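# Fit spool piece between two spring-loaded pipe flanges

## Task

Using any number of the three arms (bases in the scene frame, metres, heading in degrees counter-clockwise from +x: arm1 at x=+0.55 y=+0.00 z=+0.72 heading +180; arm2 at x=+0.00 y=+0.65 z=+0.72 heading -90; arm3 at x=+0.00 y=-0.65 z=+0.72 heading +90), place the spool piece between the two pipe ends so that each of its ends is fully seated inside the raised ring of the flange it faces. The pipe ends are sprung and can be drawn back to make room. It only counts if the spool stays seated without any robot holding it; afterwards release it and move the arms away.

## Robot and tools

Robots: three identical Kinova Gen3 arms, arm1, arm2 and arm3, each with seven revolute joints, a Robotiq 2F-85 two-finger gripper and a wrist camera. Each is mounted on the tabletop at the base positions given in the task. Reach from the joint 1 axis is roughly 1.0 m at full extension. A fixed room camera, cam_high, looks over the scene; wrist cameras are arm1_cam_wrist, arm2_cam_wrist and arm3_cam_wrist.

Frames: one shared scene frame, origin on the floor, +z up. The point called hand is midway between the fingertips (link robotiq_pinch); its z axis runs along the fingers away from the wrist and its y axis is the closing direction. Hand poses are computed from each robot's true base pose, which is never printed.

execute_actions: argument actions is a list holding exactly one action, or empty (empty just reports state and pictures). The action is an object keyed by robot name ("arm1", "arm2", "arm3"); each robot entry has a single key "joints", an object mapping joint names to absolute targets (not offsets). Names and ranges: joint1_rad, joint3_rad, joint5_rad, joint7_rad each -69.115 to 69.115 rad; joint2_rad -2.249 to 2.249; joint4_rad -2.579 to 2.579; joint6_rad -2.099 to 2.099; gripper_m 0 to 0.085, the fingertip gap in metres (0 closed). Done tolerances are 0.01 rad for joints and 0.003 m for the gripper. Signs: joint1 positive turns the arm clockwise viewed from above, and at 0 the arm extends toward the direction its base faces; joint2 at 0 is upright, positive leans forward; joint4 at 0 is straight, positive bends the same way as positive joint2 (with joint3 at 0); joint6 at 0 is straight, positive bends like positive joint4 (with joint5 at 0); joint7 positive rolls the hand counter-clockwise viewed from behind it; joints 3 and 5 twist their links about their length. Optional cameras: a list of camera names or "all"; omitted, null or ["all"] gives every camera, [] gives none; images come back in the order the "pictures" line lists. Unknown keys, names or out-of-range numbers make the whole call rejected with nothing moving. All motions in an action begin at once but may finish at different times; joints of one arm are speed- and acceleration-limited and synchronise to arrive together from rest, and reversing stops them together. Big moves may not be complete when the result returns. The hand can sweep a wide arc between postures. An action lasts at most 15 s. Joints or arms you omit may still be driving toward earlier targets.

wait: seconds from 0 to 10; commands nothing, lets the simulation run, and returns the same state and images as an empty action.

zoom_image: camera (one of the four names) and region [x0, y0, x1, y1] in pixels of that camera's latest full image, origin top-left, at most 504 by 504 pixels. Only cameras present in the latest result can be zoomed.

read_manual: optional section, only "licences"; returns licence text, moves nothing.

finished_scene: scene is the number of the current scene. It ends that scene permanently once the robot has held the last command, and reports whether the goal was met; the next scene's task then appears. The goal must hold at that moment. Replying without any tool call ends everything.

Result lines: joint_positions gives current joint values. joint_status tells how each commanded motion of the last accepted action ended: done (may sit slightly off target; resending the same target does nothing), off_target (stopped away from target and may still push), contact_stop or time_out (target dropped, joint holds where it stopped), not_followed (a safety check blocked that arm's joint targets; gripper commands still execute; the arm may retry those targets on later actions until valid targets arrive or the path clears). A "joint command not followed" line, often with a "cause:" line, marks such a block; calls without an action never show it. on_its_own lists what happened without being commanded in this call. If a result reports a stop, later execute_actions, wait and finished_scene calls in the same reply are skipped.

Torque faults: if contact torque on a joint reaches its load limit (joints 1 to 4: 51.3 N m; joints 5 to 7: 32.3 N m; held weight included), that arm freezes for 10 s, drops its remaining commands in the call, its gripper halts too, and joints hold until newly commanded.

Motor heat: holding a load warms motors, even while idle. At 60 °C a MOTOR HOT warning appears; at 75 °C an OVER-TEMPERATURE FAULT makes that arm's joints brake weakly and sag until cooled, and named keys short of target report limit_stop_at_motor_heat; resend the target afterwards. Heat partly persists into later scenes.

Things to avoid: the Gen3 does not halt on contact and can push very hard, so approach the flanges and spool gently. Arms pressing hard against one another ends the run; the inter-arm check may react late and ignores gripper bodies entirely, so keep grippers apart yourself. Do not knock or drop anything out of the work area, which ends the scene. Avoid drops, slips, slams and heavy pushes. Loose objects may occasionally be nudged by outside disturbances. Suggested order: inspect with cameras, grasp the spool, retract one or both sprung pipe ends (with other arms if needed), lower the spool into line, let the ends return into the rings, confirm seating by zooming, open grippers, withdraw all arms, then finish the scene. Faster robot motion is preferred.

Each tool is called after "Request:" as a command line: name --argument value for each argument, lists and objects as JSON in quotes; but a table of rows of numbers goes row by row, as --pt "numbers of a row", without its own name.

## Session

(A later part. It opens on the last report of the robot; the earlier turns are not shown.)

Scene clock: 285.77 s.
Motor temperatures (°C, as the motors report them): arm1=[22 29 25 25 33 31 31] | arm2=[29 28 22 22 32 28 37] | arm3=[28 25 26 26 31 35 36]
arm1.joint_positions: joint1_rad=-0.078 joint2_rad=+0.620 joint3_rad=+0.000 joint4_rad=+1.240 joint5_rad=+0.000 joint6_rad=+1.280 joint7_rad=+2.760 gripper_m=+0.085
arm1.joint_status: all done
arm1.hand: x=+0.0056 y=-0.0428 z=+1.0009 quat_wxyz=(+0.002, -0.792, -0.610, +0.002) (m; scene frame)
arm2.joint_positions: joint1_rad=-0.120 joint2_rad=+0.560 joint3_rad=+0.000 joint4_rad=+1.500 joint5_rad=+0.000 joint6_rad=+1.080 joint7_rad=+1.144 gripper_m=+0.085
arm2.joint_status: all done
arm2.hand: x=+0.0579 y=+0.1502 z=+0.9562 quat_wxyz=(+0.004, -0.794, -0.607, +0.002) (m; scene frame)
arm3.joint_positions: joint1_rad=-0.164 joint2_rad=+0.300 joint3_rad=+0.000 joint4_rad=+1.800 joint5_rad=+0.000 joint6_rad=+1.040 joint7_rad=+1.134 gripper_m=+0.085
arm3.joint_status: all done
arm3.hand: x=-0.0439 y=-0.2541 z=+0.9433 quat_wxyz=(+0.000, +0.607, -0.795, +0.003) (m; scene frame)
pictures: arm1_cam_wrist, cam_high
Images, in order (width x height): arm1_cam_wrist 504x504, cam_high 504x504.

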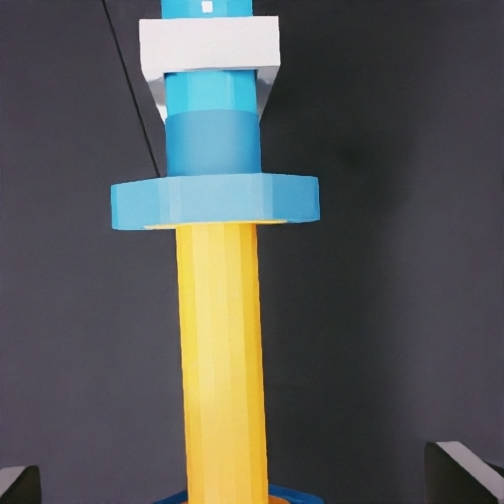

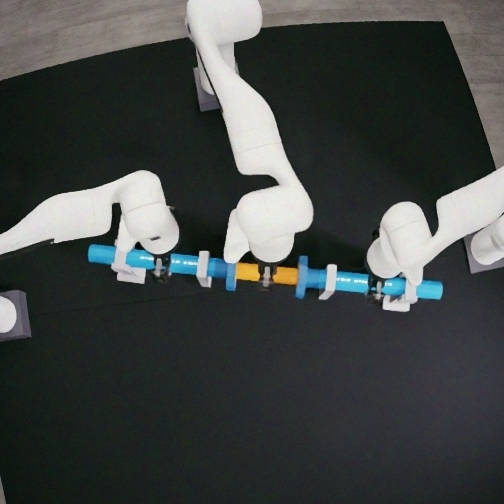

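Seated on both ends. Retreat.

Request:
execute_actions --actions '[{"arm1":{"joints":{"joint2_rad":0.2,"joint4_rad":1.5,"joint6_rad":1.44}},"arm2":{"joints":{"joint2_rad":0.1,"joint4_rad":1.6,"joint6_rad":1.44}},"arm3":{"joints":{"joint2_rad":-0.1,"joint4_rad":1.7,"joint6_rad":1.54}}}]' --cameras '["cam_high"]'

Request:
zoom_image --camera "cam_high" --region '[190, 230, 350, 310]'

Scene clock: 291.20 s.
Motor temperatures (°C, as the motors report them): arm1=[22 29 25 25 33 31 31] | arm2=[29 28 22 22 32 28 37] | arm3=[28 25 26 26 31 35 36]
arm1.joint_positions: joint1_rad=-0.078 joint2_rad=+0.200 joint3_rad=+0.000 joint4_rad=+1.500 joint5_rad=+0.000 joint6_rad=+1.440 joint7_rad=+2.760 gripper_m=+0.085
arm1.joint_status: all done
arm1.hand: x=+0.1553 y=-0.0244 z=+1.1195 quat_wxyz=(+0.002, -0.792, -0.610, +0.002) (m; scene frame)
arm2.joint_positions: joint1_rad=-0.120 joint2_rad=+0.100 joint3_rad=+0.000 joint4_rad=+1.600 joint5_rad=+0.000 joint6_rad=+1.440 joint7_rad=+1.144 gripper_m=+0.085
arm2.joint_status: all done
arm2.hand: x=+0.0357 y=+0.2947 z=+1.1264 quat_wxyz=(+0.004, -0.794, -0.607, +0.002) (m; scene frame)
arm3.joint_positions: joint1_rad=-0.164 joint2_rad=-0.100 joint3_rad=+0.000 joint4_rad=+1.700 joint5_rad=+0.000 joint6_rad=+1.540 joint7_rad=+1.134 gripper_m=+0.085
arm3.joint_status: all done
arm3.hand: x=-0.0234 y=-0.3747 z=+1.1103 quat_wxyz=(+0.000, +0.607, -0.795, +0.003) (m; scene frame)
pictures: cam_high
Images, in order (width x height): cam_high 504x504.

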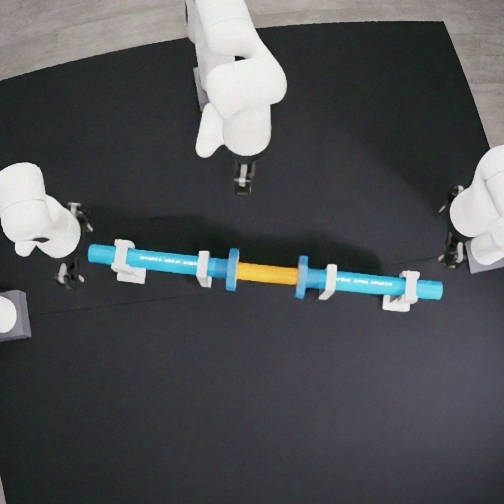

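Region (190, 230, 350, 310) of cam_high's 504x504 image, scaled by 3.150, with more detail than that image has.

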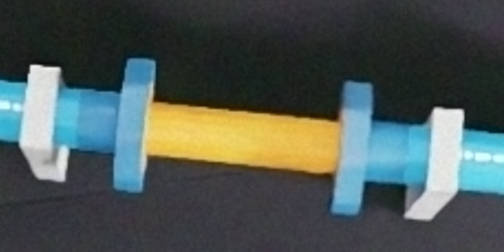

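Request:
finished_scene --scene 2

The scene is finished: the task was done.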